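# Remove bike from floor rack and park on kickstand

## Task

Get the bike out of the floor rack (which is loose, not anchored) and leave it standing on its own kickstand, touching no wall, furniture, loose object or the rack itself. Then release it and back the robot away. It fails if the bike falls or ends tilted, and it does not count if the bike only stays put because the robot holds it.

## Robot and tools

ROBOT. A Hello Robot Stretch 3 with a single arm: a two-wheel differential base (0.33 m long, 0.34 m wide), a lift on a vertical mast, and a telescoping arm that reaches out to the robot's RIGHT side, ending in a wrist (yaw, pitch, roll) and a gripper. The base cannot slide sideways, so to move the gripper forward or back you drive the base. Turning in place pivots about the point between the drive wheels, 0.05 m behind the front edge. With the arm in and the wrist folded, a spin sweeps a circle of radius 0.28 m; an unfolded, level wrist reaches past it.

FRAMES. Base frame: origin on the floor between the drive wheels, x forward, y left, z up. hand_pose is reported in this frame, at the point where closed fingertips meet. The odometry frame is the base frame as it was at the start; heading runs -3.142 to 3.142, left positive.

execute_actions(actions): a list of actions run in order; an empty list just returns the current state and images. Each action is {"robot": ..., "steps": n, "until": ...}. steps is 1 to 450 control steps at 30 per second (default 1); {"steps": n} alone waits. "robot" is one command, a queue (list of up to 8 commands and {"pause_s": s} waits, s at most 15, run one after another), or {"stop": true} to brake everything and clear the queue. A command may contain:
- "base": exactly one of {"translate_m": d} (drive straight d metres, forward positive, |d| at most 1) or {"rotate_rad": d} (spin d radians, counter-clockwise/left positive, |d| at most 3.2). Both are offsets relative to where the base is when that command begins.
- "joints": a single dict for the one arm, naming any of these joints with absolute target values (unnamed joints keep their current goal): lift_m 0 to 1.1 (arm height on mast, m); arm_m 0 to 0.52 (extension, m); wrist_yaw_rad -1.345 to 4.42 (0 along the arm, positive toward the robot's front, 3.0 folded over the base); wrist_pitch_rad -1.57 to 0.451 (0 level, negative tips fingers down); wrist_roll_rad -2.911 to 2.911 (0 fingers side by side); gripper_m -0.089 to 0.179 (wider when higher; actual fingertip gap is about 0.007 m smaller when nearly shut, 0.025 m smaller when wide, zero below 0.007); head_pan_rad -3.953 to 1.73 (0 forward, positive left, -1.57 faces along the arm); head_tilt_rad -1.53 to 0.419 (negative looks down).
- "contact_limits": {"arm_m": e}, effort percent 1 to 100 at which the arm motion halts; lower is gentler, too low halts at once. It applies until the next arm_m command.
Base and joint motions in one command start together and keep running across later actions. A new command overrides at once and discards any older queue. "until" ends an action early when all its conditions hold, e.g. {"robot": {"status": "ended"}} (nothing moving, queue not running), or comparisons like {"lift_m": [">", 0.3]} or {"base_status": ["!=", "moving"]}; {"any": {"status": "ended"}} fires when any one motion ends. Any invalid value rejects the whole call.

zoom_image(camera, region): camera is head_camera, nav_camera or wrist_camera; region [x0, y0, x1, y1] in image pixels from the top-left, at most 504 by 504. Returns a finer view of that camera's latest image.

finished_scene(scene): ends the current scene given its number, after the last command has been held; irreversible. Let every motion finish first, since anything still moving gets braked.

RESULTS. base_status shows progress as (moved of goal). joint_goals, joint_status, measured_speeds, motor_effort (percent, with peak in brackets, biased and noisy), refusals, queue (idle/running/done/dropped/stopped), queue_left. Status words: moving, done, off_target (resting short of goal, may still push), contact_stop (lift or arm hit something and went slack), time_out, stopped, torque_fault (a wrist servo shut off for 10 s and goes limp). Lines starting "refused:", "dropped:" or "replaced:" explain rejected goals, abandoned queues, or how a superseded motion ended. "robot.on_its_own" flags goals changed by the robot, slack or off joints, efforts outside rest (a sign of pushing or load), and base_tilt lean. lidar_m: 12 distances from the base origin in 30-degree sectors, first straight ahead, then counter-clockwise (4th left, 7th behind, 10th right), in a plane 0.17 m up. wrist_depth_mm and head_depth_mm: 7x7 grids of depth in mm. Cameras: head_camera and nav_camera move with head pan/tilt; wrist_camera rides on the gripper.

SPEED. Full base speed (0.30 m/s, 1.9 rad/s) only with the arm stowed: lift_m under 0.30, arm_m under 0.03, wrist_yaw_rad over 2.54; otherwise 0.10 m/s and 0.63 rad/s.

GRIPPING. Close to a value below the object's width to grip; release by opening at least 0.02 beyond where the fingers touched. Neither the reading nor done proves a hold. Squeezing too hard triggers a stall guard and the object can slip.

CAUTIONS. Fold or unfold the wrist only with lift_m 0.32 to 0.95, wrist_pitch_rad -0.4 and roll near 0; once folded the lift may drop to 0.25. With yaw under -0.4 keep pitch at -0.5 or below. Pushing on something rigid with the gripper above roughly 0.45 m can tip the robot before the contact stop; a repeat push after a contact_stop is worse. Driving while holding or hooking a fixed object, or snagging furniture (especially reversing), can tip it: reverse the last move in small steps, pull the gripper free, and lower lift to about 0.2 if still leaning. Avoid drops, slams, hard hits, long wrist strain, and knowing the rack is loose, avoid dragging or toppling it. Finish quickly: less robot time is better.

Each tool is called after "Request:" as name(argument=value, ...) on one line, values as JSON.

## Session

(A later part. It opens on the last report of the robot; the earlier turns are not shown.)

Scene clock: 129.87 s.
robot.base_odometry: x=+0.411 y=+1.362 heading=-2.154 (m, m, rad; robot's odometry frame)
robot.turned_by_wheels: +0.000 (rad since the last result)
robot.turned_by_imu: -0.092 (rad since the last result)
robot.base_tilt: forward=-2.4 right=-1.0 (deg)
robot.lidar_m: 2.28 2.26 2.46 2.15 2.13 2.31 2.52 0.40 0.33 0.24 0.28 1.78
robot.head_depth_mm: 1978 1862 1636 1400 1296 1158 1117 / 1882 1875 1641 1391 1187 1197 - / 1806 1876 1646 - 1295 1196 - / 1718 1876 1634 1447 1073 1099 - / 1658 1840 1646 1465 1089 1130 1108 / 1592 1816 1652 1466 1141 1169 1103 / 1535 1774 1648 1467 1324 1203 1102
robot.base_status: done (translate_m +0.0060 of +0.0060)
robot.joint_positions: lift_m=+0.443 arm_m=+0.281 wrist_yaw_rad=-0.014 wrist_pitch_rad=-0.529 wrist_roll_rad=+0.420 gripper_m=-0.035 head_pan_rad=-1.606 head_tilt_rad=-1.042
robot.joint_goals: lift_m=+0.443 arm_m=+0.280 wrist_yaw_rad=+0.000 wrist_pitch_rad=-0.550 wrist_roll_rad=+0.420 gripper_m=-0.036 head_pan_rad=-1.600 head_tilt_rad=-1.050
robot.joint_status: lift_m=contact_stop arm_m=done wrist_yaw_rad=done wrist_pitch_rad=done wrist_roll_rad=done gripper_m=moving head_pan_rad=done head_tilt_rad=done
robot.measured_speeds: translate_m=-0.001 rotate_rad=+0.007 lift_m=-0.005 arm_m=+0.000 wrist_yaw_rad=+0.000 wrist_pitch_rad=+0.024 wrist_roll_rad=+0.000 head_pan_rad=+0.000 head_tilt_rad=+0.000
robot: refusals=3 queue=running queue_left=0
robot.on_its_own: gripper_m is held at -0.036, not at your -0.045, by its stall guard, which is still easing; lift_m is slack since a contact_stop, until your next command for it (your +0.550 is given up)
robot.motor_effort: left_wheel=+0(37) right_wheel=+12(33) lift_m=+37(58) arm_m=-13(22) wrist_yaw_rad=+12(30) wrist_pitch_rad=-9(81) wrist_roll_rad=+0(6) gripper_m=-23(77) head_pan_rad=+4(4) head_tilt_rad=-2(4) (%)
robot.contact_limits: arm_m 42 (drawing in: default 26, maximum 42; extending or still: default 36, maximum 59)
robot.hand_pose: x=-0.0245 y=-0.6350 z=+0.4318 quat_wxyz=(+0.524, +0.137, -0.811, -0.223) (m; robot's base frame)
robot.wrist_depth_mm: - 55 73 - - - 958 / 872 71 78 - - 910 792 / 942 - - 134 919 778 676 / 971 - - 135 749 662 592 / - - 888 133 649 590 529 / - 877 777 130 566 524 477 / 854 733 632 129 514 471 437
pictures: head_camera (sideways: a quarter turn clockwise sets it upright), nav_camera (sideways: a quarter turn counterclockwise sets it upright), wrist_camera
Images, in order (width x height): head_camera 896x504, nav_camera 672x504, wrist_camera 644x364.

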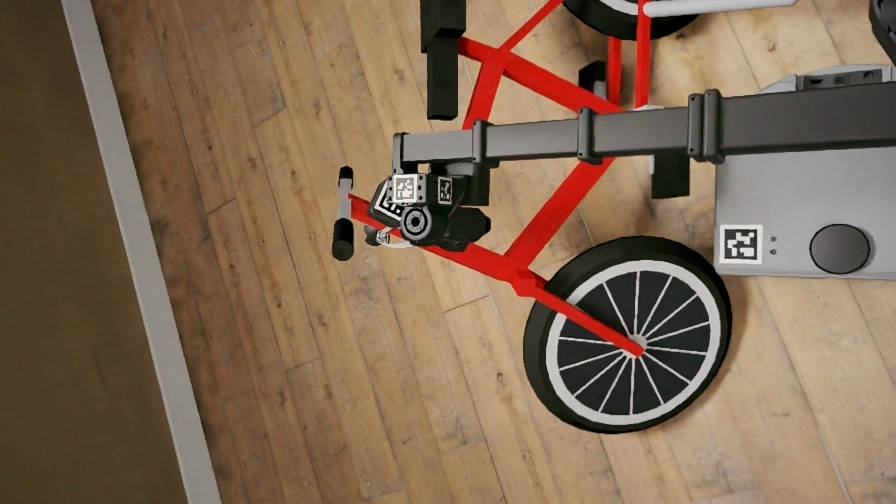

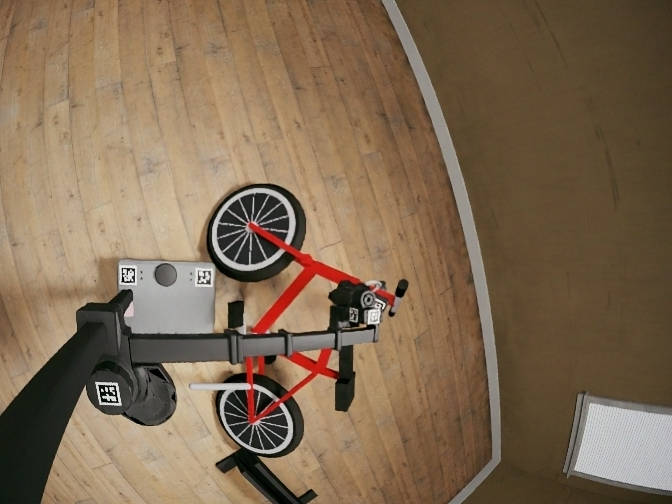

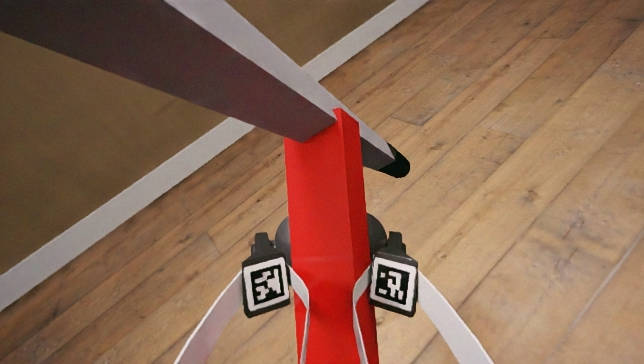

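Lift effort is low now; raise with a modest pull.

Request:
execute_actions(actions=[{"robot":{"joints":{"lift_m":0.53,"arm_m":0.2,"wrist_pitch_rad":-0.5,"wrist_roll_rad":0.35,"gripper_m":-0.04},"contact_limits":{"arm_m":42}},"steps":75,"until":{"robot":{"status":"ended"}}}])

Scene clock: 131.70 s.
robot.base_odometry: x=+0.411 y=+1.362 heading=-2.153 (m, m, rad; robot's odometry frame)
robot.turned_by_wheels: +0.000 (rad since the last result)
robot.turned_by_imu: +0.008 (rad since the last result)
robot.base_tilt: forward=-2.4 right=-1.1 (deg)
robot.lidar_m: 2.28 2.26 2.47 2.15 2.13 2.33 2.52 0.45 0.32 0.20 0.22 1.78
robot.head_depth_mm: 1963 1887 1654 1398 1129 1152 1088 / 1874 1892 1647 1487 1027 - - / 1802 1894 1652 - 1289 1213 - / 1713 1884 1656 1431 1028 1098 - / 1658 1843 1648 1465 1037 1106 1098 / 1588 1825 1653 1471 1101 1161 1109 / 1529 1778 1648 1469 1328 1205 1100
robot.base_status: done (translate_m +0.0060 of +0.0060)
robot.joint_positions: lift_m=+0.529 arm_m=+0.201 wrist_yaw_rad=-0.001 wrist_pitch_rad=-0.576 wrist_roll_rad=+0.362 gripper_m=-0.033 head_pan_rad=-1.606 head_tilt_rad=-1.042
robot.joint_goals: lift_m=+0.530 arm_m=+0.200 wrist_yaw_rad=+0.000 wrist_pitch_rad=-0.500 wrist_roll_rad=+0.350 gripper_m=-0.034 head_pan_rad=-1.600 head_tilt_rad=-1.050
robot.joint_status: lift_m=done arm_m=done wrist_yaw_rad=done wrist_pitch_rad=off_target wrist_roll_rad=done gripper_m=off_target head_pan_rad=done head_tilt_rad=done
robot.measured_speeds: translate_m=+0.000 rotate_rad=+0.000 lift_m=+0.000 arm_m=+0.000 wrist_yaw_rad=+0.000 wrist_pitch_rad=+0.000 wrist_roll_rad=+0.000 head_pan_rad=+0.000 head_tilt_rad=+0.000
robot: refusals=3 queue=dropped queue_left=0
robot.on_its_own: gripper_m is held at -0.034, not at your -0.040, by its stall guard, which is not easing now
robot.motor_effort: left_wheel=+2(18) right_wheel=+1(13) lift_m=+50(51) arm_m=-13(21) wrist_yaw_rad=+1(13) wrist_pitch_rad=+27(30) wrist_roll_rad=-5(5) gripper_m=-23(49) head_pan_rad=+4(3) head_tilt_rad=-4(3) (%)
robot.contact_limits: arm_m 42 (drawing in: default 26, maximum 42; extending or still: default 36, maximum 59)
robot.hand_pose: x=-0.0218 y=-0.5478 z=+0.5080 quat_wxyz=(+0.545, +0.161, -0.789, -0.234) (m; robot's base frame)
robot.wrist_depth_mm: - - - - - - - / - - 53 - - - 905 / - - 50 87 973 904 805 / - - - 125 874 769 699 / - - 952 127 744 665 619 / - 903 828 130 657 594 558 / 874 787 691 135 590 550 511
pictures: head_camera (sideways: a quarter turn clockwise sets it upright), nav_camera (sideways: a quarter turn counterclockwise sets it upright), wrist_camera
Images, in order (width x height): head_camera 896x504, nav_camera 672x504, wrist_camera 644x364.

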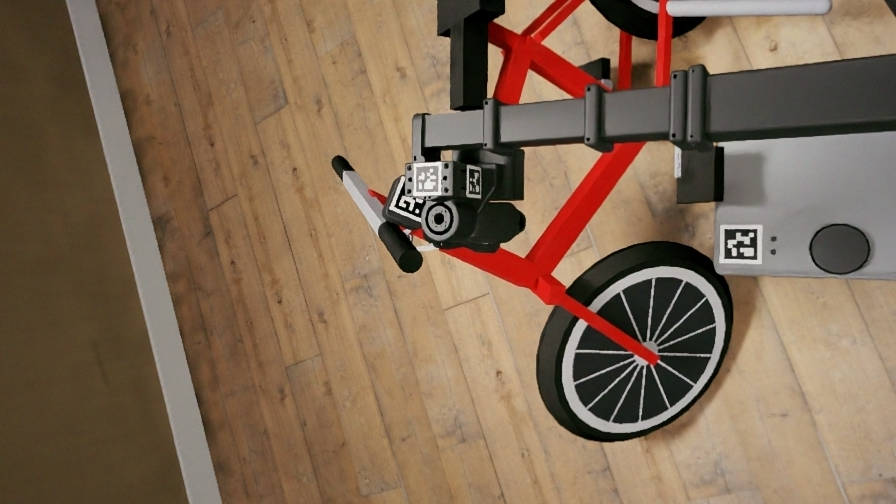

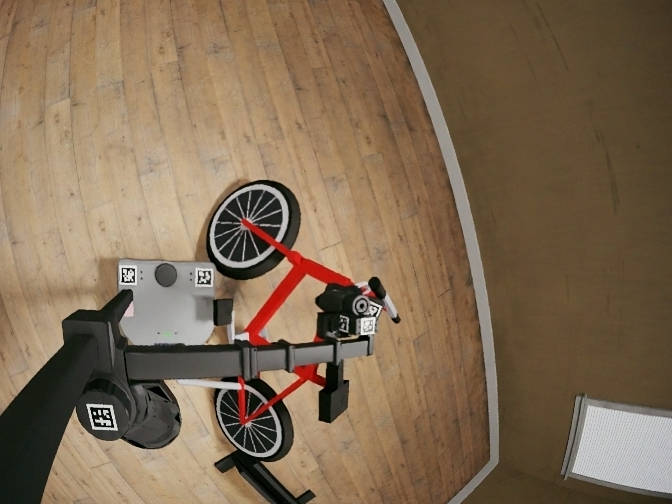

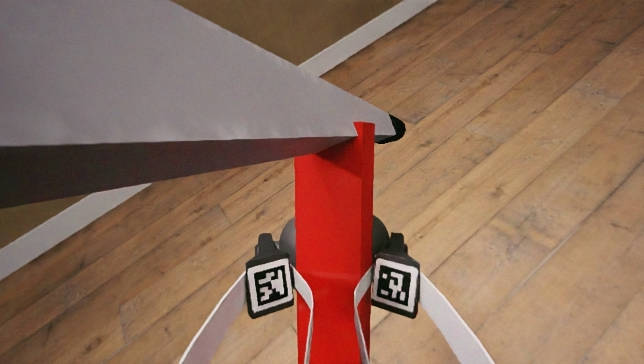

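Request:
execute_actions(actions=[])

Scene clock: 132.23 s.
robot.base_odometry: x=+0.411 y=+1.362 heading=-2.153 (m, m, rad; robot's odometry frame)
robot.turned_by_wheels: +0.000 (rad since the last result)
robot.turned_by_imu: +0.000 (rad since the last result)
robot.base_tilt: forward=-2.3 right=-1.2 (deg)
robot.lidar_m: 2.28 2.26 2.47 2.14 2.13 2.33 2.51 0.44 0.32 0.20 0.22 1.78
robot.head_depth_mm: 1961 1871 1645 1398 1133 1159 1089 / 1877 1878 1652 1484 1030 - - / 1792 1873 1648 - 1295 1207 - / 1713 1883 1646 1425 1031 1097 - / 1651 1850 1644 1467 1036 1110 1106 / 1587 1820 1658 1473 1101 1157 1100 / 1534 1776 1656 1478 1325 1205 1109
robot.base_status: done (translate_m +0.0060 of +0.0060)
robot.joint_positions: lift_m=+0.529 arm_m=+0.201 wrist_yaw_rad=-0.001 wrist_pitch_rad=-0.576 wrist_roll_rad=+0.362 gripper_m=-0.033 head_pan_rad=-1.606 head_tilt_rad=-1.042
robot.joint_goals: lift_m=+0.530 arm_m=+0.200 wrist_yaw_rad=+0.000 wrist_pitch_rad=-0.500 wrist_roll_rad=+0.350 gripper_m=-0.034 head_pan_rad=-1.600 head_tilt_rad=-1.050
robot.joint_status: lift_m=done arm_m=done wrist_yaw_rad=done wrist_pitch_rad=off_target wrist_roll_rad=done gripper_m=off_target head_pan_rad=done head_tilt_rad=done
robot.measured_speeds: translate_m=+0.000 rotate_rad=+0.000 lift_m=+0.000 arm_m=+0.000 wrist_yaw_rad=+0.000 wrist_pitch_rad=+0.000 wrist_roll_rad=+0.000 head_pan_rad=+0.000 head_tilt_rad=+0.000
robot: refusals=3 queue=dropped queue_left=0
robot.on_its_own: gripper_m is held at -0.034, not at your -0.040, by its stall guard, which is not easing now
robot.motor_effort: left_wheel=+2(2) right_wheel=+1(1) lift_m=+50(50) arm_m=-14(13) wrist_yaw_rad=+1(2) wrist_pitch_rad=+27(27) wrist_roll_rad=-5(5) gripper_m=-22(23) head_pan_rad=+3(4) head_tilt_rad=-3(3) (%)
robot.contact_limits: arm_m 42 (drawing in: default 26, maximum 42; extending or still: default 36, maximum 59)
robot.hand_pose: x=-0.0218 y=-0.5478 z=+0.5080 quat_wxyz=(+0.545, +0.161, -0.789, -0.234) (m; robot's base frame)
robot.wrist_depth_mm: - - - - - - - / - - 53 - - - 912 / - - 50 86 956 890 788 / - - - 125 868 766 695 / - - 953 127 741 666 615 / - 902 819 131 662 606 556 / 865 777 701 135 591 549 507
pictures: head_camera (sideways: a quarter turn clockwise sets it upright), nav_camera (sideways: a quarter turn counterclockwise sets it upright), wrist_camera
Images, in order (width x height): head_camera 896x504, nav_camera 672x504, wrist_camera 644x364.

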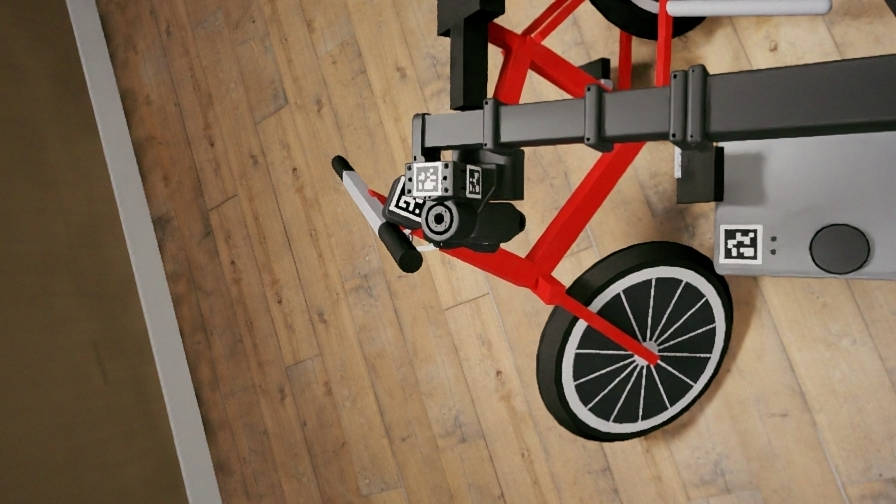

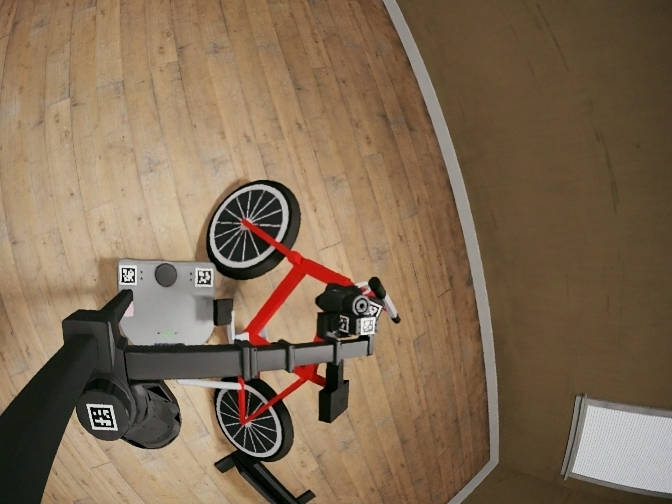

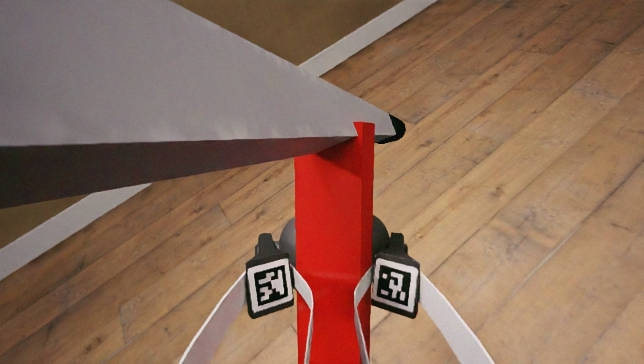

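Request:
execute_actions(actions=[{"robot":{"base":{"rotate_rad":0.18},"joints":{"wrist_yaw_rad":-0.18,"gripper_m":-0.045,"wrist_pitch_rad":-0.55}},"steps":200,"until":{"robot":{"status":"ended"}}},{"robot":{"base":{"translate_m":0.2},"joints":{"arm_m":0.22}},"steps":35},{"robot":{"joints":{"arm_m":0.24}},"steps":200,"until":{"robot":{"status":"ended"}}}])

Scene clock: 144.07 s.
robot.base_odometry: x=+0.333 y=+1.178 heading=-1.974 (m, m, rad; robot's odometry frame)
robot.turned_by_wheels: +0.180 (rad since the last result)
robot.turned_by_imu: -0.312 (rad since the last result)
robot.base_tilt: forward=-2.3 right=-1.1 (deg)
robot.lidar_m: 1.87 2.02 2.04 2.44 2.24 2.25 2.78 0.59 0.22 0.22 0.29 1.53
robot.head_depth_mm: 2168 1872 1644 1023 1280 1201 1101 / 2130 1878 1635 1421 1138 - - / 2037 1877 1673 - 1283 1209 - / 1910 1880 1648 1463 1038 1095 - / 1757 1882 1642 1468 1097 1166 1104 / 1621 1804 1649 1468 1304 1202 1107 / 1520 1750 1655 1468 1319 1205 1103
robot.base_status: done (translate_m +0.2000 of +0.2000)
robot.joint_positions: lift_m=+0.530 arm_m=+0.241 wrist_yaw_rad=-0.181 wrist_pitch_rad=-0.536 wrist_roll_rad=+0.332 gripper_m=-0.030 head_pan_rad=-1.603 head_tilt_rad=-1.045
robot.joint_goals: lift_m=+0.530 arm_m=+0.240 wrist_yaw_rad=-0.180 wrist_pitch_rad=-0.550 wrist_roll_rad=+0.350 gripper_m=-0.031 head_pan_rad=-1.600 head_tilt_rad=-1.050
robot.joint_status: lift_m=done arm_m=done wrist_yaw_rad=done wrist_pitch_rad=done wrist_roll_rad=done gripper_m=off_target head_pan_rad=done head_tilt_rad=done
robot.measured_speeds: translate_m=+0.000 rotate_rad=+0.000 lift_m=+0.000 arm_m=+0.000 wrist_yaw_rad=+0.000 wrist_pitch_rad=+0.000 wrist_roll_rad=+0.000 head_pan_rad=+0.000 head_tilt_rad=+0.000
robot: refusals=3 queue=done queue_left=0
robot.on_its_own: gripper_m is held at -0.031, not at your -0.045, by its stall guard, which is not easing now
robot.motor_effort: left_wheel=-4(69) right_wheel=+15(100) lift_m=+38(50) arm_m=-10(12) wrist_yaw_rad=+2(49) wrist_pitch_rad=-5(27) wrist_roll_rad=+7(8) gripper_m=-20(73) head_pan_rad=+2(4) head_tilt_rad=-2(3) (%)
robot.hand_pose: x=-0.0591 y=-0.5904 z=+0.5169 quat_wxyz=(+0.538, +0.082, -0.796, -0.266) (m; robot's base frame)
robot.wrist_depth_mm: - 53 - - - - - / - 48 67 - - - 993 / - 57 80 127 - 949 288 / 954 - - 129 912 818 205 / 968 - 998 130 766 711 222 / 972 924 879 130 678 632 196 / 869 798 701 134 590 175 182
pictures: head_camera (sideways: a quarter turn clockwise sets it upright), nav_camera (sideways: a quarter turn counterclockwise sets it upright), wrist_camera
Images, in order (width x height): head_camera 896x504, nav_camera 672x504, wrist_camera 644x364.

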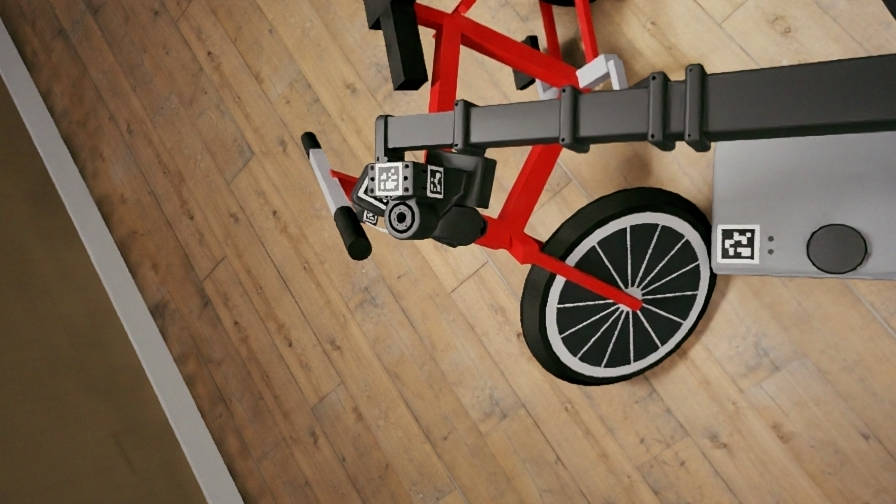

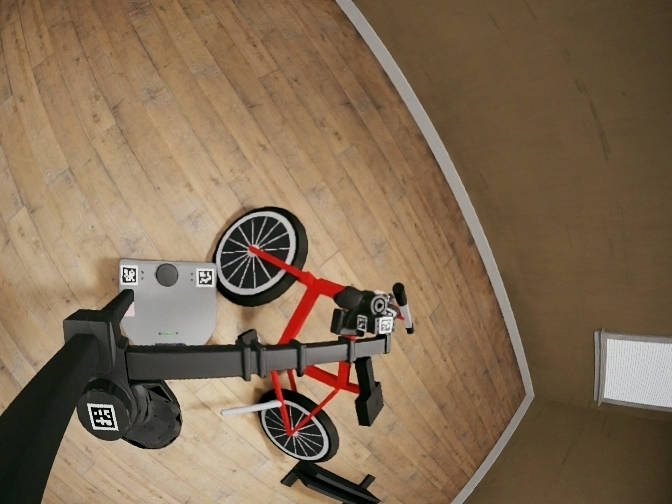

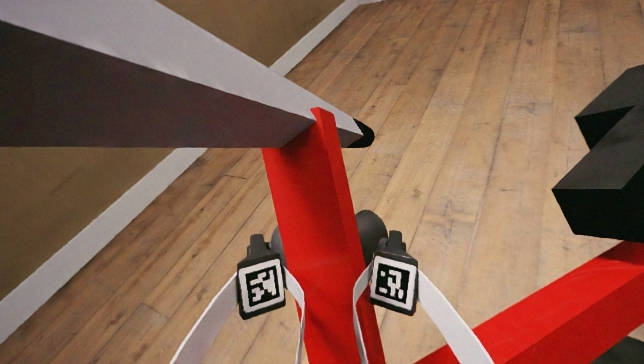

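Request:
execute_actions(actions=[{"robot":{"joints":{"lift_m":0.6,"arm_m":0.14,"gripper_m":-0.04},"contact_limits":{"arm_m":42}},"steps":200,"until":{"robot":{"status":"ended"}}}])

Request:
execute_actions(actions=[{"robot":{"joints":{"lift_m":0.65,"arm_m":0.05,"gripper_m":-0.045},"contact_limits":{"arm_m":42}},"steps":200,"until":{"robot":{"status":"ended"}}}])

Scene clock: 148.43 s.
robot.base_odometry: x=+0.333 y=+1.178 heading=-1.974 (m, m, rad; robot's odometry frame)
robot.turned_by_wheels: +0.000 (rad since the last result)
robot.turned_by_imu: +0.000 (rad since the last result)
robot.base_tilt: forward=-2.4 right=-1.2 (deg)
robot.lidar_m: 1.88 2.02 2.03 2.44 2.24 2.26 2.78 0.48 0.21 0.20 0.25 1.53
robot.head_depth_mm: 2183 1879 1638 943 1260 1200 1098 / 2130 1867 1656 1484 - - - / 2040 1888 1638 - 1280 1214 - / 1904 1892 1651 1454 995 1071 - / 1753 1874 1638 1472 1047 1156 1104 / 1622 1817 1650 1468 1283 1203 1101 / 1509 1754 1654 1472 1329 1204 1101
robot.base_status: done (translate_m +0.2000 of +0.2000)
robot.joint_positions: lift_m=+0.567 arm_m=+0.141 wrist_yaw_rad=-0.187 wrist_pitch_rad=-0.479 wrist_roll_rad=+0.373 gripper_m=-0.033 head_pan_rad=-1.603 head_tilt_rad=-1.045
robot.joint_goals: lift_m=+0.567 arm_m=+0.140 wrist_yaw_rad=-0.180 wrist_pitch_rad=-0.550 wrist_roll_rad=+0.350 gripper_m=-0.034 head_pan_rad=-1.600 head_tilt_rad=-1.050
robot.joint_status: lift_m=contact_stop arm_m=done wrist_yaw_rad=done wrist_pitch_rad=done wrist_roll_rad=done gripper_m=off_target head_pan_rad=done head_tilt_rad=done
robot.measured_speeds: translate_m=+0.000 rotate_rad=+0.000 lift_m=+0.000 arm_m=+0.000 wrist_yaw_rad=+0.000 wrist_pitch_rad=+0.000 wrist_roll_rad=+0.000 head_pan_rad=+0.000 head_tilt_rad=+0.000
robot: refusals=3 queue=dropped queue_left=0
robot.on_its_own: gripper_m is held at -0.034, not at your -0.040, by its stall guard, which is still easing; lift_m is slack since a contact_stop, until your next command for it (your +0.600 is given up); arm_m is at rest, and its effort (-16) is outside its rest range (-14 to +14); wrist_pitch_rad is at rest, and its effort (-26) is outside its rest range (-20 to +32)
robot.motor_effort: left_wheel=-4(7) right_wheel=+12(22) lift_m=+30(60) arm_m=-16(18) wrist_yaw_rad=+7(8) wrist_pitch_rad=-26(26) wrist_roll_rad=-9(10) gripper_m=-21(72) head_pan_rad=+1(1) head_tilt_rad=-2(2) (%)
robot.contact_limits: arm_m 42 (drawing in: default 26, maximum 42; extending or still: default 36, maximum 59)
robot.hand_pose: x=-0.0618 y=-0.4987 z=+0.5659 quat_wxyz=(+0.527, +0.058, -0.811, -0.247) (m; robot's base frame)
robot.wrist_depth_mm: - - - - - - - / - - 63 - - - 321 / - - 58 121 - - 246 / - 59 - 125 - 897 206 / - - - 128 859 778 225 / - - - 131 731 662 212 / - 907 798 136 651 184 431
pictures: head_camera (sideways: a quarter turn clockwise sets it upright), nav_camera (sideways: a quarter turn counterclockwise sets it upright), wrist_camera
Images, in order (width x height): head_camera 896x504, nav_camera 672x504, wrist_camera 644x364.

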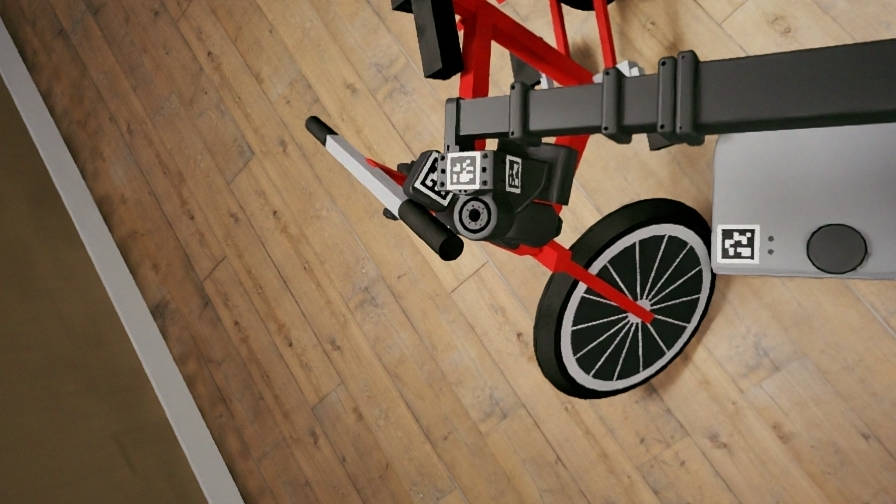

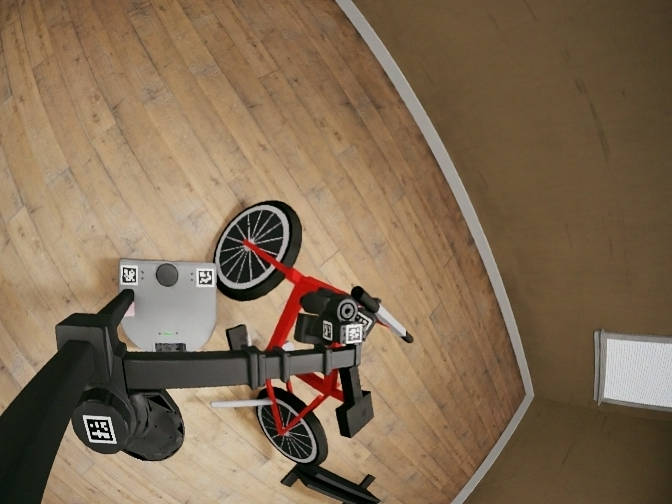

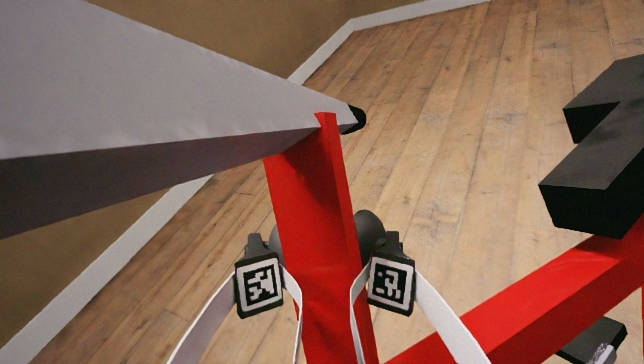

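Scene clock: 150.20 s.
robot.base_odometry: x=+0.333 y=+1.178 heading=-1.973 (m, m, rad; robot's odometry frame)
robot.turned_by_wheels: +0.000 (rad since the last result)
robot.turned_by_imu: +0.000 (rad since the last result)
robot.base_tilt: forward=-2.4 right=-1.2 (deg)
robot.lidar_m: 1.88 2.02 2.03 2.44 2.23 2.26 2.79 0.48 0.44 0.19 0.23 1.53
robot.head_depth_mm: 2165 1870 1640 1460 1134 1200 1099 / 2116 1875 1637 1464 1036 - - / 2036 1885 1653 1076 - 1194 - / 1907 1885 1647 1464 960 1051 - / 1757 1880 1650 1466 1011 1157 1099 / 1625 1812 1654 1463 1269 1190 1107 / 1522 1746 1650 1471 1316 1205 1108
robot.base_status: done (translate_m +0.2000 of +0.2000)
robot.joint_positions: lift_m=+0.576 arm_m=+0.051 wrist_yaw_rad=-0.193 wrist_pitch_rad=-0.411 wrist_roll_rad=+0.421 gripper_m=-0.038 head_pan_rad=-1.603 head_tilt_rad=-1.045
robot.joint_goals: lift_m=+0.576 arm_m=+0.050 wrist_yaw_rad=-0.180 wrist_pitch_rad=-0.550 wrist_roll_rad=+0.350 gripper_m=-0.039 head_pan_rad=-1.600 head_tilt_rad=-1.050
robot.joint_status: lift_m=contact_stop arm_m=done wrist_yaw_rad=done wrist_pitch_rad=done wrist_roll_rad=done gripper_m=off_target head_pan_rad=done head_tilt_rad=done
robot.measured_speeds: translate_m=+0.000 rotate_rad=+0.000 lift_m=-0.001 arm_m=+0.000 wrist_yaw_rad=+0.000 wrist_pitch_rad=+0.000 wrist_roll_rad=+0.000 head_pan_rad=+0.000 head_tilt_rad=+0.000
robot: refusals=3 queue=dropped queue_left=0
robot.on_its_own: gripper_m is held at -0.039, not at your -0.045, by its stall guard, which is still easing; lift_m is slack since a contact_stop, until your next command for it (your +0.650 is given up); arm_m is at rest, and its effort (-17) is outside its rest range (-14 to +14); wrist_pitch_rad is at rest, and its effort (-50) is outside its rest range (-20 to +32)
robot.motor_effort: left_wheel=-1(4) right_wheel=-2(14) lift_m=+31(61) arm_m=-17(17) wrist_yaw_rad=+11(11) wrist_pitch_rad=-50(50) wrist_roll_rad=-29(29) gripper_m=-25(73) head_pan_rad=+2(2) head_tilt_rad=-2(2) (%)
robot.contact_limits: arm_m 42 (drawing in: default 26, maximum 42; extending or still: default 36, maximum 59)
robot.hand_pose: x=-0.0647 y=-0.4174 z=+0.5898 quat_wxyz=(+0.513, +0.031, -0.828, -0.222) (m; robot's base frame)
robot.wrist_depth_mm: - - - - - - - / - 49 81 - - - 294 / - - 60 141 - - 232 / - - 127 126 - 946 212 / - - - 128 923 807 237 / - - - 133 778 212 285 / - - 892 139 188 193 434
pictures: head_camera (sideways: a quarter turn clockwise sets it upright), nav_camera (sideways: a quarter turn counterclockwise sets it upright), wrist_camera
Images, in order (width x height): head_camera 896x504, nav_camera 672x504, wrist_camera 644x364.

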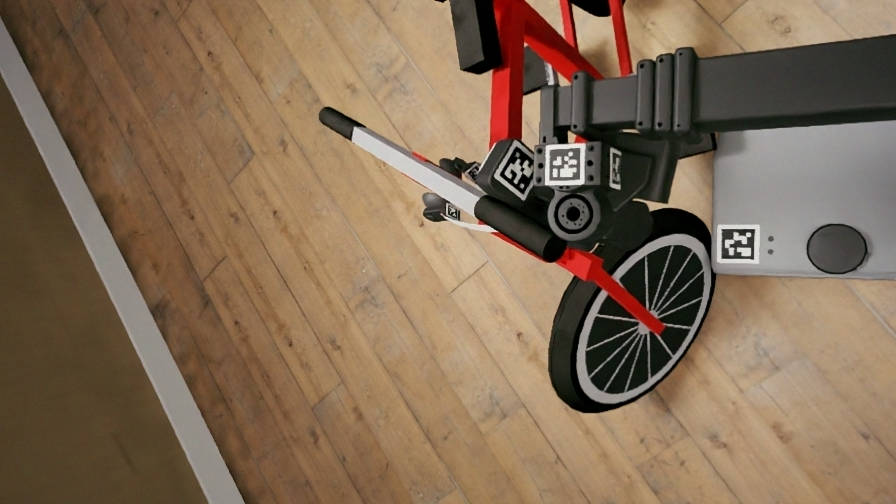

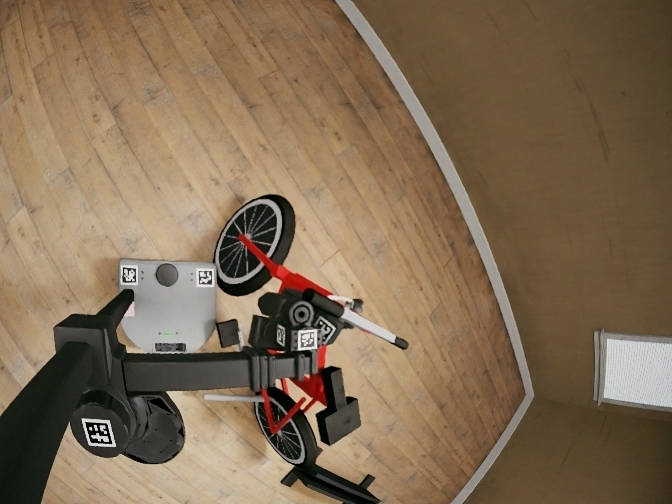

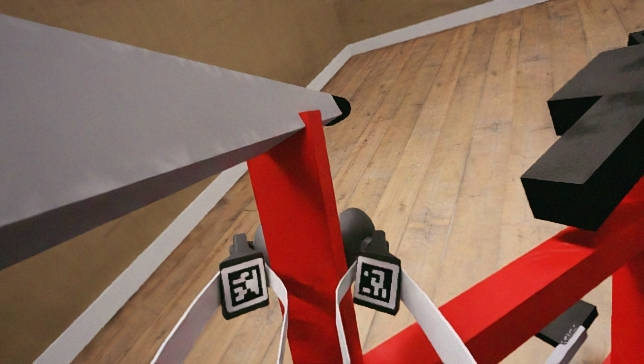

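Request:
execute_actions(actions=[{"robot":{"base":{"translate_m":0.08},"joints":{"lift_m":0.565,"arm_m":0.10,"gripper_m":-0.05,"wrist_pitch_rad":-0.35,"wrist_roll_rad":0.45,"wrist_yaw_rad":-0.65}},"steps":200,"until":{"robot":{"status":"ended"}}}])

Scene clock: 152.27 s.
robot.base_odometry: x=+0.302 y=+1.104 heading=-1.973 (m, m, rad; robot's odometry frame)
robot.turned_by_wheels: +0.000 (rad since the last result)
robot.turned_by_imu: -0.004 (rad since the last result)
robot.base_tilt: forward=-2.4 right=-1.2 (deg)
robot.lidar_m: 1.81 1.96 1.97 2.43 2.29 2.30 2.83 0.52 0.19 0.19 0.28 1.48
robot.head_depth_mm: 2177 1887 1638 1456 1166 1199 1098 / 2097 1875 1642 1441 1283 - - / 2042 1864 1642 1119 - 1198 - / 1845 1885 1642 1471 1004 1083 - / 1691 1843 1649 1462 1097 1188 1103 / 1579 1790 1657 1471 1317 1200 1100 / 1458 1690 1654 1465 1326 1201 1103
robot.base_status: done (translate_m +0.0799 of +0.0800)
robot.joint_positions: lift_m=+0.565 arm_m=+0.100 wrist_yaw_rad=-0.507 wrist_pitch_rad=-0.375 wrist_roll_rad=+0.415 gripper_m=-0.043 head_pan_rad=-1.603 head_tilt_rad=-1.045
robot.joint_goals: lift_m=+0.565 arm_m=+0.100 wrist_yaw_rad=-0.650 wrist_pitch_rad=-0.350 wrist_roll_rad=+0.450 gripper_m=-0.044 head_pan_rad=-1.600 head_tilt_rad=-1.050
robot.joint_status: lift_m=done arm_m=done wrist_yaw_rad=off_target wrist_pitch_rad=done wrist_roll_rad=off_target gripper_m=done head_pan_rad=done head_tilt_rad=done
robot.measured_speeds: translate_m=+0.000 rotate_rad=+0.000 lift_m=+0.000 arm_m=+0.000 wrist_yaw_rad=+0.000 wrist_pitch_rad=+0.000 wrist_roll_rad=+0.000 head_pan_rad=+0.000 head_tilt_rad=+0.000
robot: refusals=3 queue=dropped queue_left=0
robot.on_its_own: gripper_m is held at -0.044, not at your -0.050, by its stall guard, which is still easing; left_wheel is at rest, and its effort (+19) is outside its rest range (-18 to +18); wrist_yaw_rad is at rest, and its effort (-96) is outside its rest range (-12 to +12)
robot.motor_effort: left_wheel=+19(26) right_wheel=+10(74) lift_m=+32(31) arm_m=-2(18) wrist_yaw_rad=-96(97) wrist_pitch_rad=+8(50) wrist_roll_rad=+14(30) gripper_m=-30(77) head_pan_rad=+2(2) head_tilt_rad=-3(2) (%)
robot.hand_pose: x=-0.1330 y=-0.4458 z=+0.5874 quat_wxyz=(+0.480, -0.108, -0.822, -0.286) (m; robot's base frame)
robot.wrist_depth_mm: - - - - - - - / - 56 - - - 374 283 / - 53 85 - - 282 456 / - - 127 - - 254 425 / - - - 127 940 269 414 / - - - 130 808 227 411 / - - 913 133 190 459 423
pictures: head_camera (sideways: a quarter turn clockwise sets it upright), nav_camera (sideways: a quarter turn counterclockwise sets it upright), wrist_camera
Images, in order (width x height): head_camera 896x504, nav_camera 672x504, wrist_camera 644x364.

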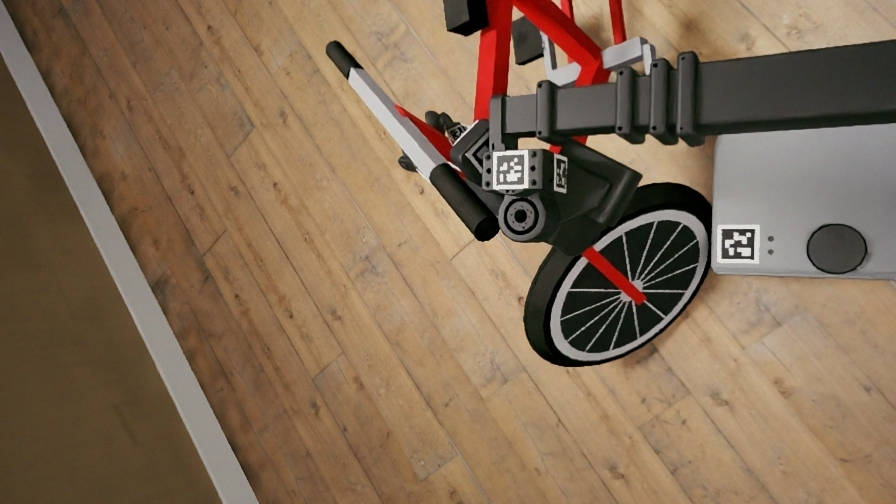

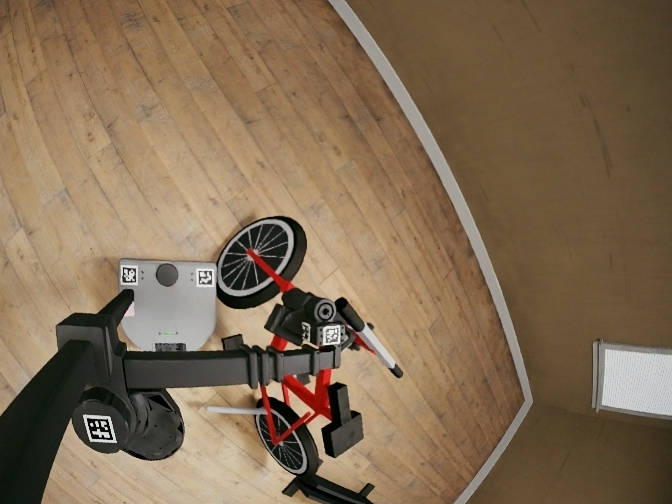

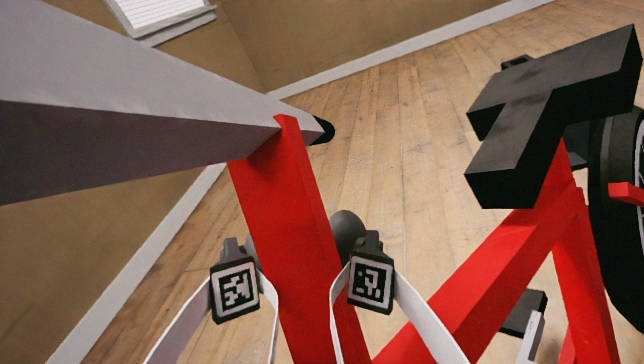

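Request:
execute_actions(actions=[{"robot":{"base":{"rotate_rad":0.2},"joints":{"wrist_yaw_rad":-0.46,"gripper_m":-0.045}},"steps":100,"until":{"robot":{"status":"ended"}}},{"robot":{"base":{"translate_m":0.1},"joints":{"arm_m":0.13}},"steps":100,"until":{"robot":{"status":"ended"}}}])

Scene clock: 157.87 s.
robot.base_odometry: x=+0.282 y=+1.006 heading=-1.773 (m, m, rad; robot's odometry frame)
robot.turned_by_wheels: +0.200 (rad since the last result)
robot.turned_by_imu: +0.195 (rad since the last result)
robot.base_tilt: forward=-2.4 right=-1.3 (deg)
robot.lidar_m: 1.92 1.87 1.96 2.36 2.36 2.45 0.75 0.45 1.96 0.35 1.42 1.49
robot.head_depth_mm: 1899 1871 1644 1462 1116 1184 1103 / 1770 1888 1640 1436 - - - / 1661 1852 1647 1507 1264 1223 - / 1573 1802 1657 1103 1206 1217 - / 1488 1767 1656 1419 1305 1208 1104 / 1416 1669 1644 1470 1321 1200 1103 / 1349 1580 1656 1468 1319 1206 1102
robot.base_status: done (translate_m +0.1000 of +0.1000)
robot.joint_positions: lift_m=+0.565 arm_m=+0.130 wrist_yaw_rad=-0.471 wrist_pitch_rad=-0.285 wrist_roll_rad=+0.436 gripper_m=-0.029 head_pan_rad=-1.603 head_tilt_rad=-1.045
robot.joint_goals: lift_m=+0.565 arm_m=+0.130 wrist_yaw_rad=-0.460 wrist_pitch_rad=-0.350 wrist_roll_rad=+0.450 gripper_m=-0.030 head_pan_rad=-1.600 head_tilt_rad=-1.050
robot.joint_status: lift_m=done arm_m=done wrist_yaw_rad=done wrist_pitch_rad=done wrist_roll_rad=off_target gripper_m=off_target head_pan_rad=done head_tilt_rad=done
robot.measured_speeds: translate_m=+0.000 rotate_rad=+0.000 lift_m=+0.000 arm_m=+0.000 wrist_yaw_rad=+0.000 wrist_pitch_rad=+0.000 wrist_roll_rad=+0.000 head_pan_rad=+0.000 head_tilt_rad=+0.000
robot: refusals=3 queue=done queue_left=0
robot.on_its_own: gripper_m is held at -0.030, not at your -0.045, by its stall guard, which is not easing now; wrist_pitch_rad is at rest, and its effort (-24) is outside its rest range (-20 to +32)
robot.motor_effort: left_wheel=-5(18) right_wheel=+9(45) lift_m=+26(32) arm_m=+2(4) wrist_yaw_rad=+10(97) wrist_pitch_rad=-24(24) wrist_roll_rad=+6(14) gripper_m=-20(39) head_pan_rad=+1(3) head_tilt_rad=-2(2) (%)
robot.hand_pose: x=-0.1300 y=-0.4878 z=+0.6086 quat_wxyz=(+0.490, -0.120, -0.829, -0.241) (m; robot's base frame)
robot.wrist_depth_mm: 949 - - - - - - / 947 - - - 179 - - / - 67 82 107 - - - / - 67 - 114 - - 911 / 924 - - 122 - 889 210 / 882 - - 128 869 767 204 / 870 - - 142 477 182 186
pictures: head_camera (sideways: a quarter turn clockwise sets it upright), nav_camera (sideways: a quarter turn counterclockwise sets it upright), wrist_camera
Images, in order (width x height): head_camera 896x504, nav_camera 672x504, wrist_camera 644x364.

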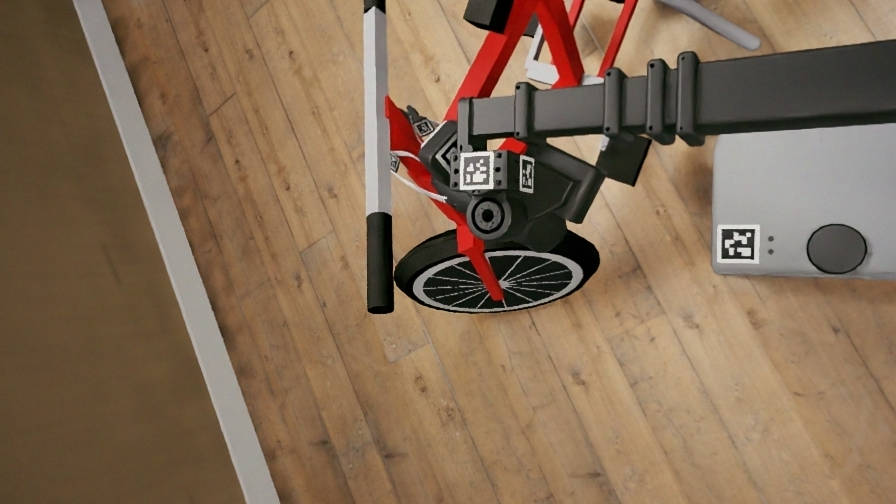

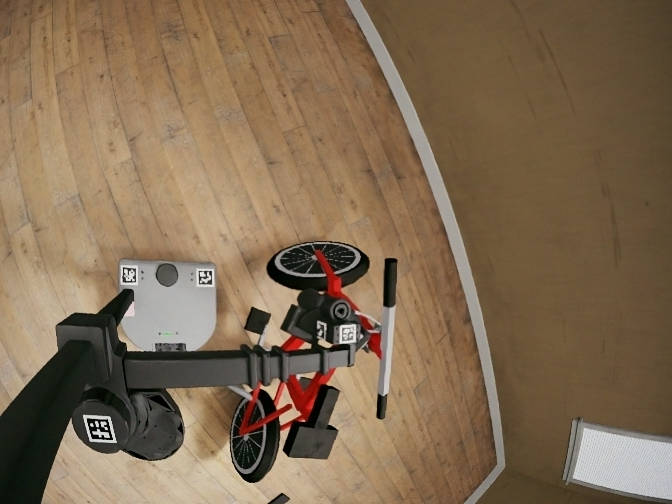

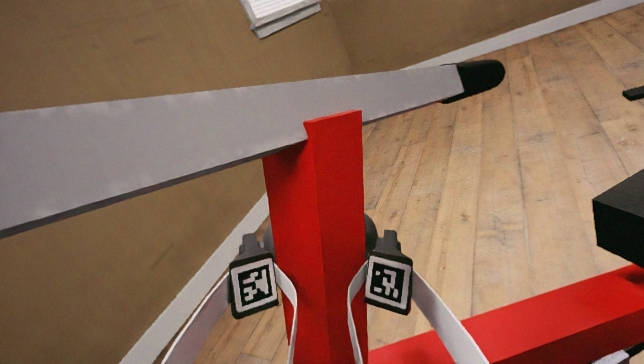

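Request:
execute_actions(actions=[{"robot":{"joints":{"arm_m":0.22,"wrist_pitch_rad":-0.27,"gripper_m":-0.04}},"steps":100,"until":{"robot":{"status":"ended"}}}])

Scene clock: 161.03 s.
robot.base_odometry: x=+0.282 y=+1.006 heading=-1.774 (m, m, rad; robot's odometry frame)
robot.turned_by_wheels: +0.000 (rad since the last result)
robot.turned_by_imu: -0.001 (rad since the last result)
robot.base_tilt: forward=-2.4 right=-1.1 (deg)
robot.lidar_m: 1.93 1.88 1.96 2.36 2.36 2.45 2.97 0.43 0.65 0.41 1.42 1.49
robot.head_depth_mm: 1900 1866 1613 1190 1217 1177 1104 / 1774 1870 1639 1417 - - - / 1664 1843 1594 - 1299 1229 - / 1576 1800 1613 1131 1283 1221 - / 1488 1768 1638 1424 1315 1205 1102 / 1410 1659 1648 1463 1321 1202 1107 / 1349 1577 1653 1469 1321 1206 1105
robot.base_status: done (translate_m +0.1000 of +0.1000)
robot.joint_positions: lift_m=+0.565 arm_m=+0.220 wrist_yaw_rad=-0.479 wrist_pitch_rad=-0.288 wrist_roll_rad=+0.436 gripper_m=-0.033 head_pan_rad=-1.603 head_tilt_rad=-1.045
robot.joint_goals: lift_m=+0.565 arm_m=+0.220 wrist_yaw_rad=-0.460 wrist_pitch_rad=-0.270 wrist_roll_rad=+0.450 gripper_m=-0.034 head_pan_rad=-1.600 head_tilt_rad=-1.050
robot.joint_status: lift_m=done arm_m=done wrist_yaw_rad=done wrist_pitch_rad=done wrist_roll_rad=off_target gripper_m=done head_pan_rad=done head_tilt_rad=done
robot.measured_speeds: translate_m=+0.000 rotate_rad=+0.000 lift_m=+0.000 arm_m=+0.000 wrist_yaw_rad=+0.000 wrist_pitch_rad=+0.000 wrist_roll_rad=+0.000 head_pan_rad=+0.000 head_tilt_rad=+0.000
robot: refusals=3 queue=done queue_left=0
robot.on_its_own: gripper_m is held at -0.034, not at your -0.040, by its stall guard, which is still easing; wrist_yaw_rad is at rest, and its effort (+17) is outside its rest range (-12 to +12)
robot.motor_effort: left_wheel=-7(7) right_wheel=+16(16) lift_m=+29(29) arm_m=+3(5) wrist_yaw_rad=+17(21) wrist_pitch_rad=+6(24) wrist_roll_rad=+6(6) gripper_m=-23(69) head_pan_rad=+2(1) head_tilt_rad=-3(2) (%)
robot.hand_pose: x=-0.1317 y=-0.5766 z=+0.6079 quat_wxyz=(+0.488, -0.123, -0.829, -0.244) (m; robot's base frame)
robot.wrist_depth_mm: 913 - - - - - - / 903 - - - 195 - - / - 68 83 109 - - - / - 74 - 119 - - 909 / 854 - - 124 - 884 768 / 836 - - 129 846 771 673 / 815 998 986 140 732 183 173
pictures: head_camera (sideways: a quarter turn clockwise sets it upright), nav_camera (sideways: a quarter turn counterclockwise sets it upright), wrist_camera
Images, in order (width x height): head_camera 896x504, nav_camera 672x504, wrist_camera 644x364.

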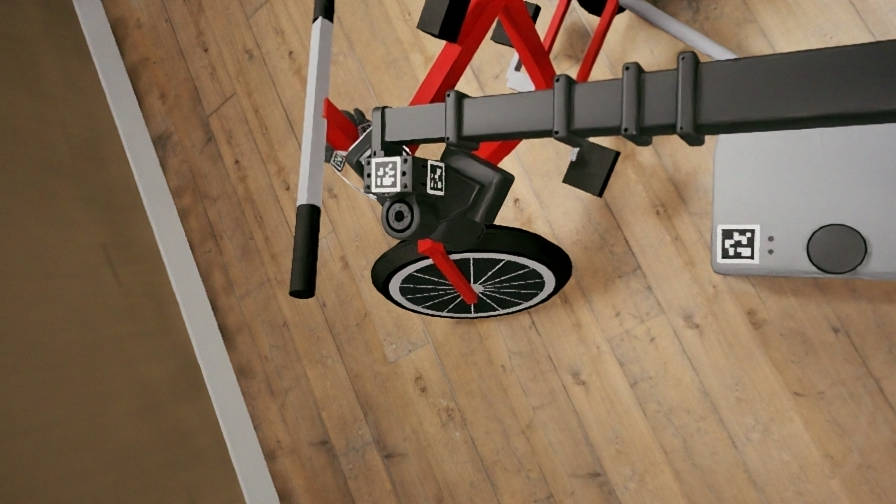

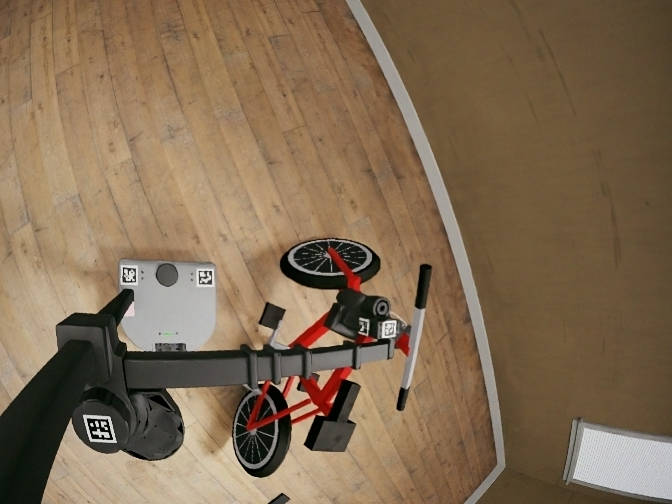

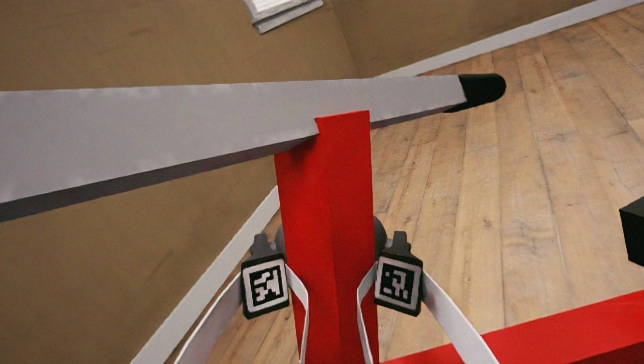

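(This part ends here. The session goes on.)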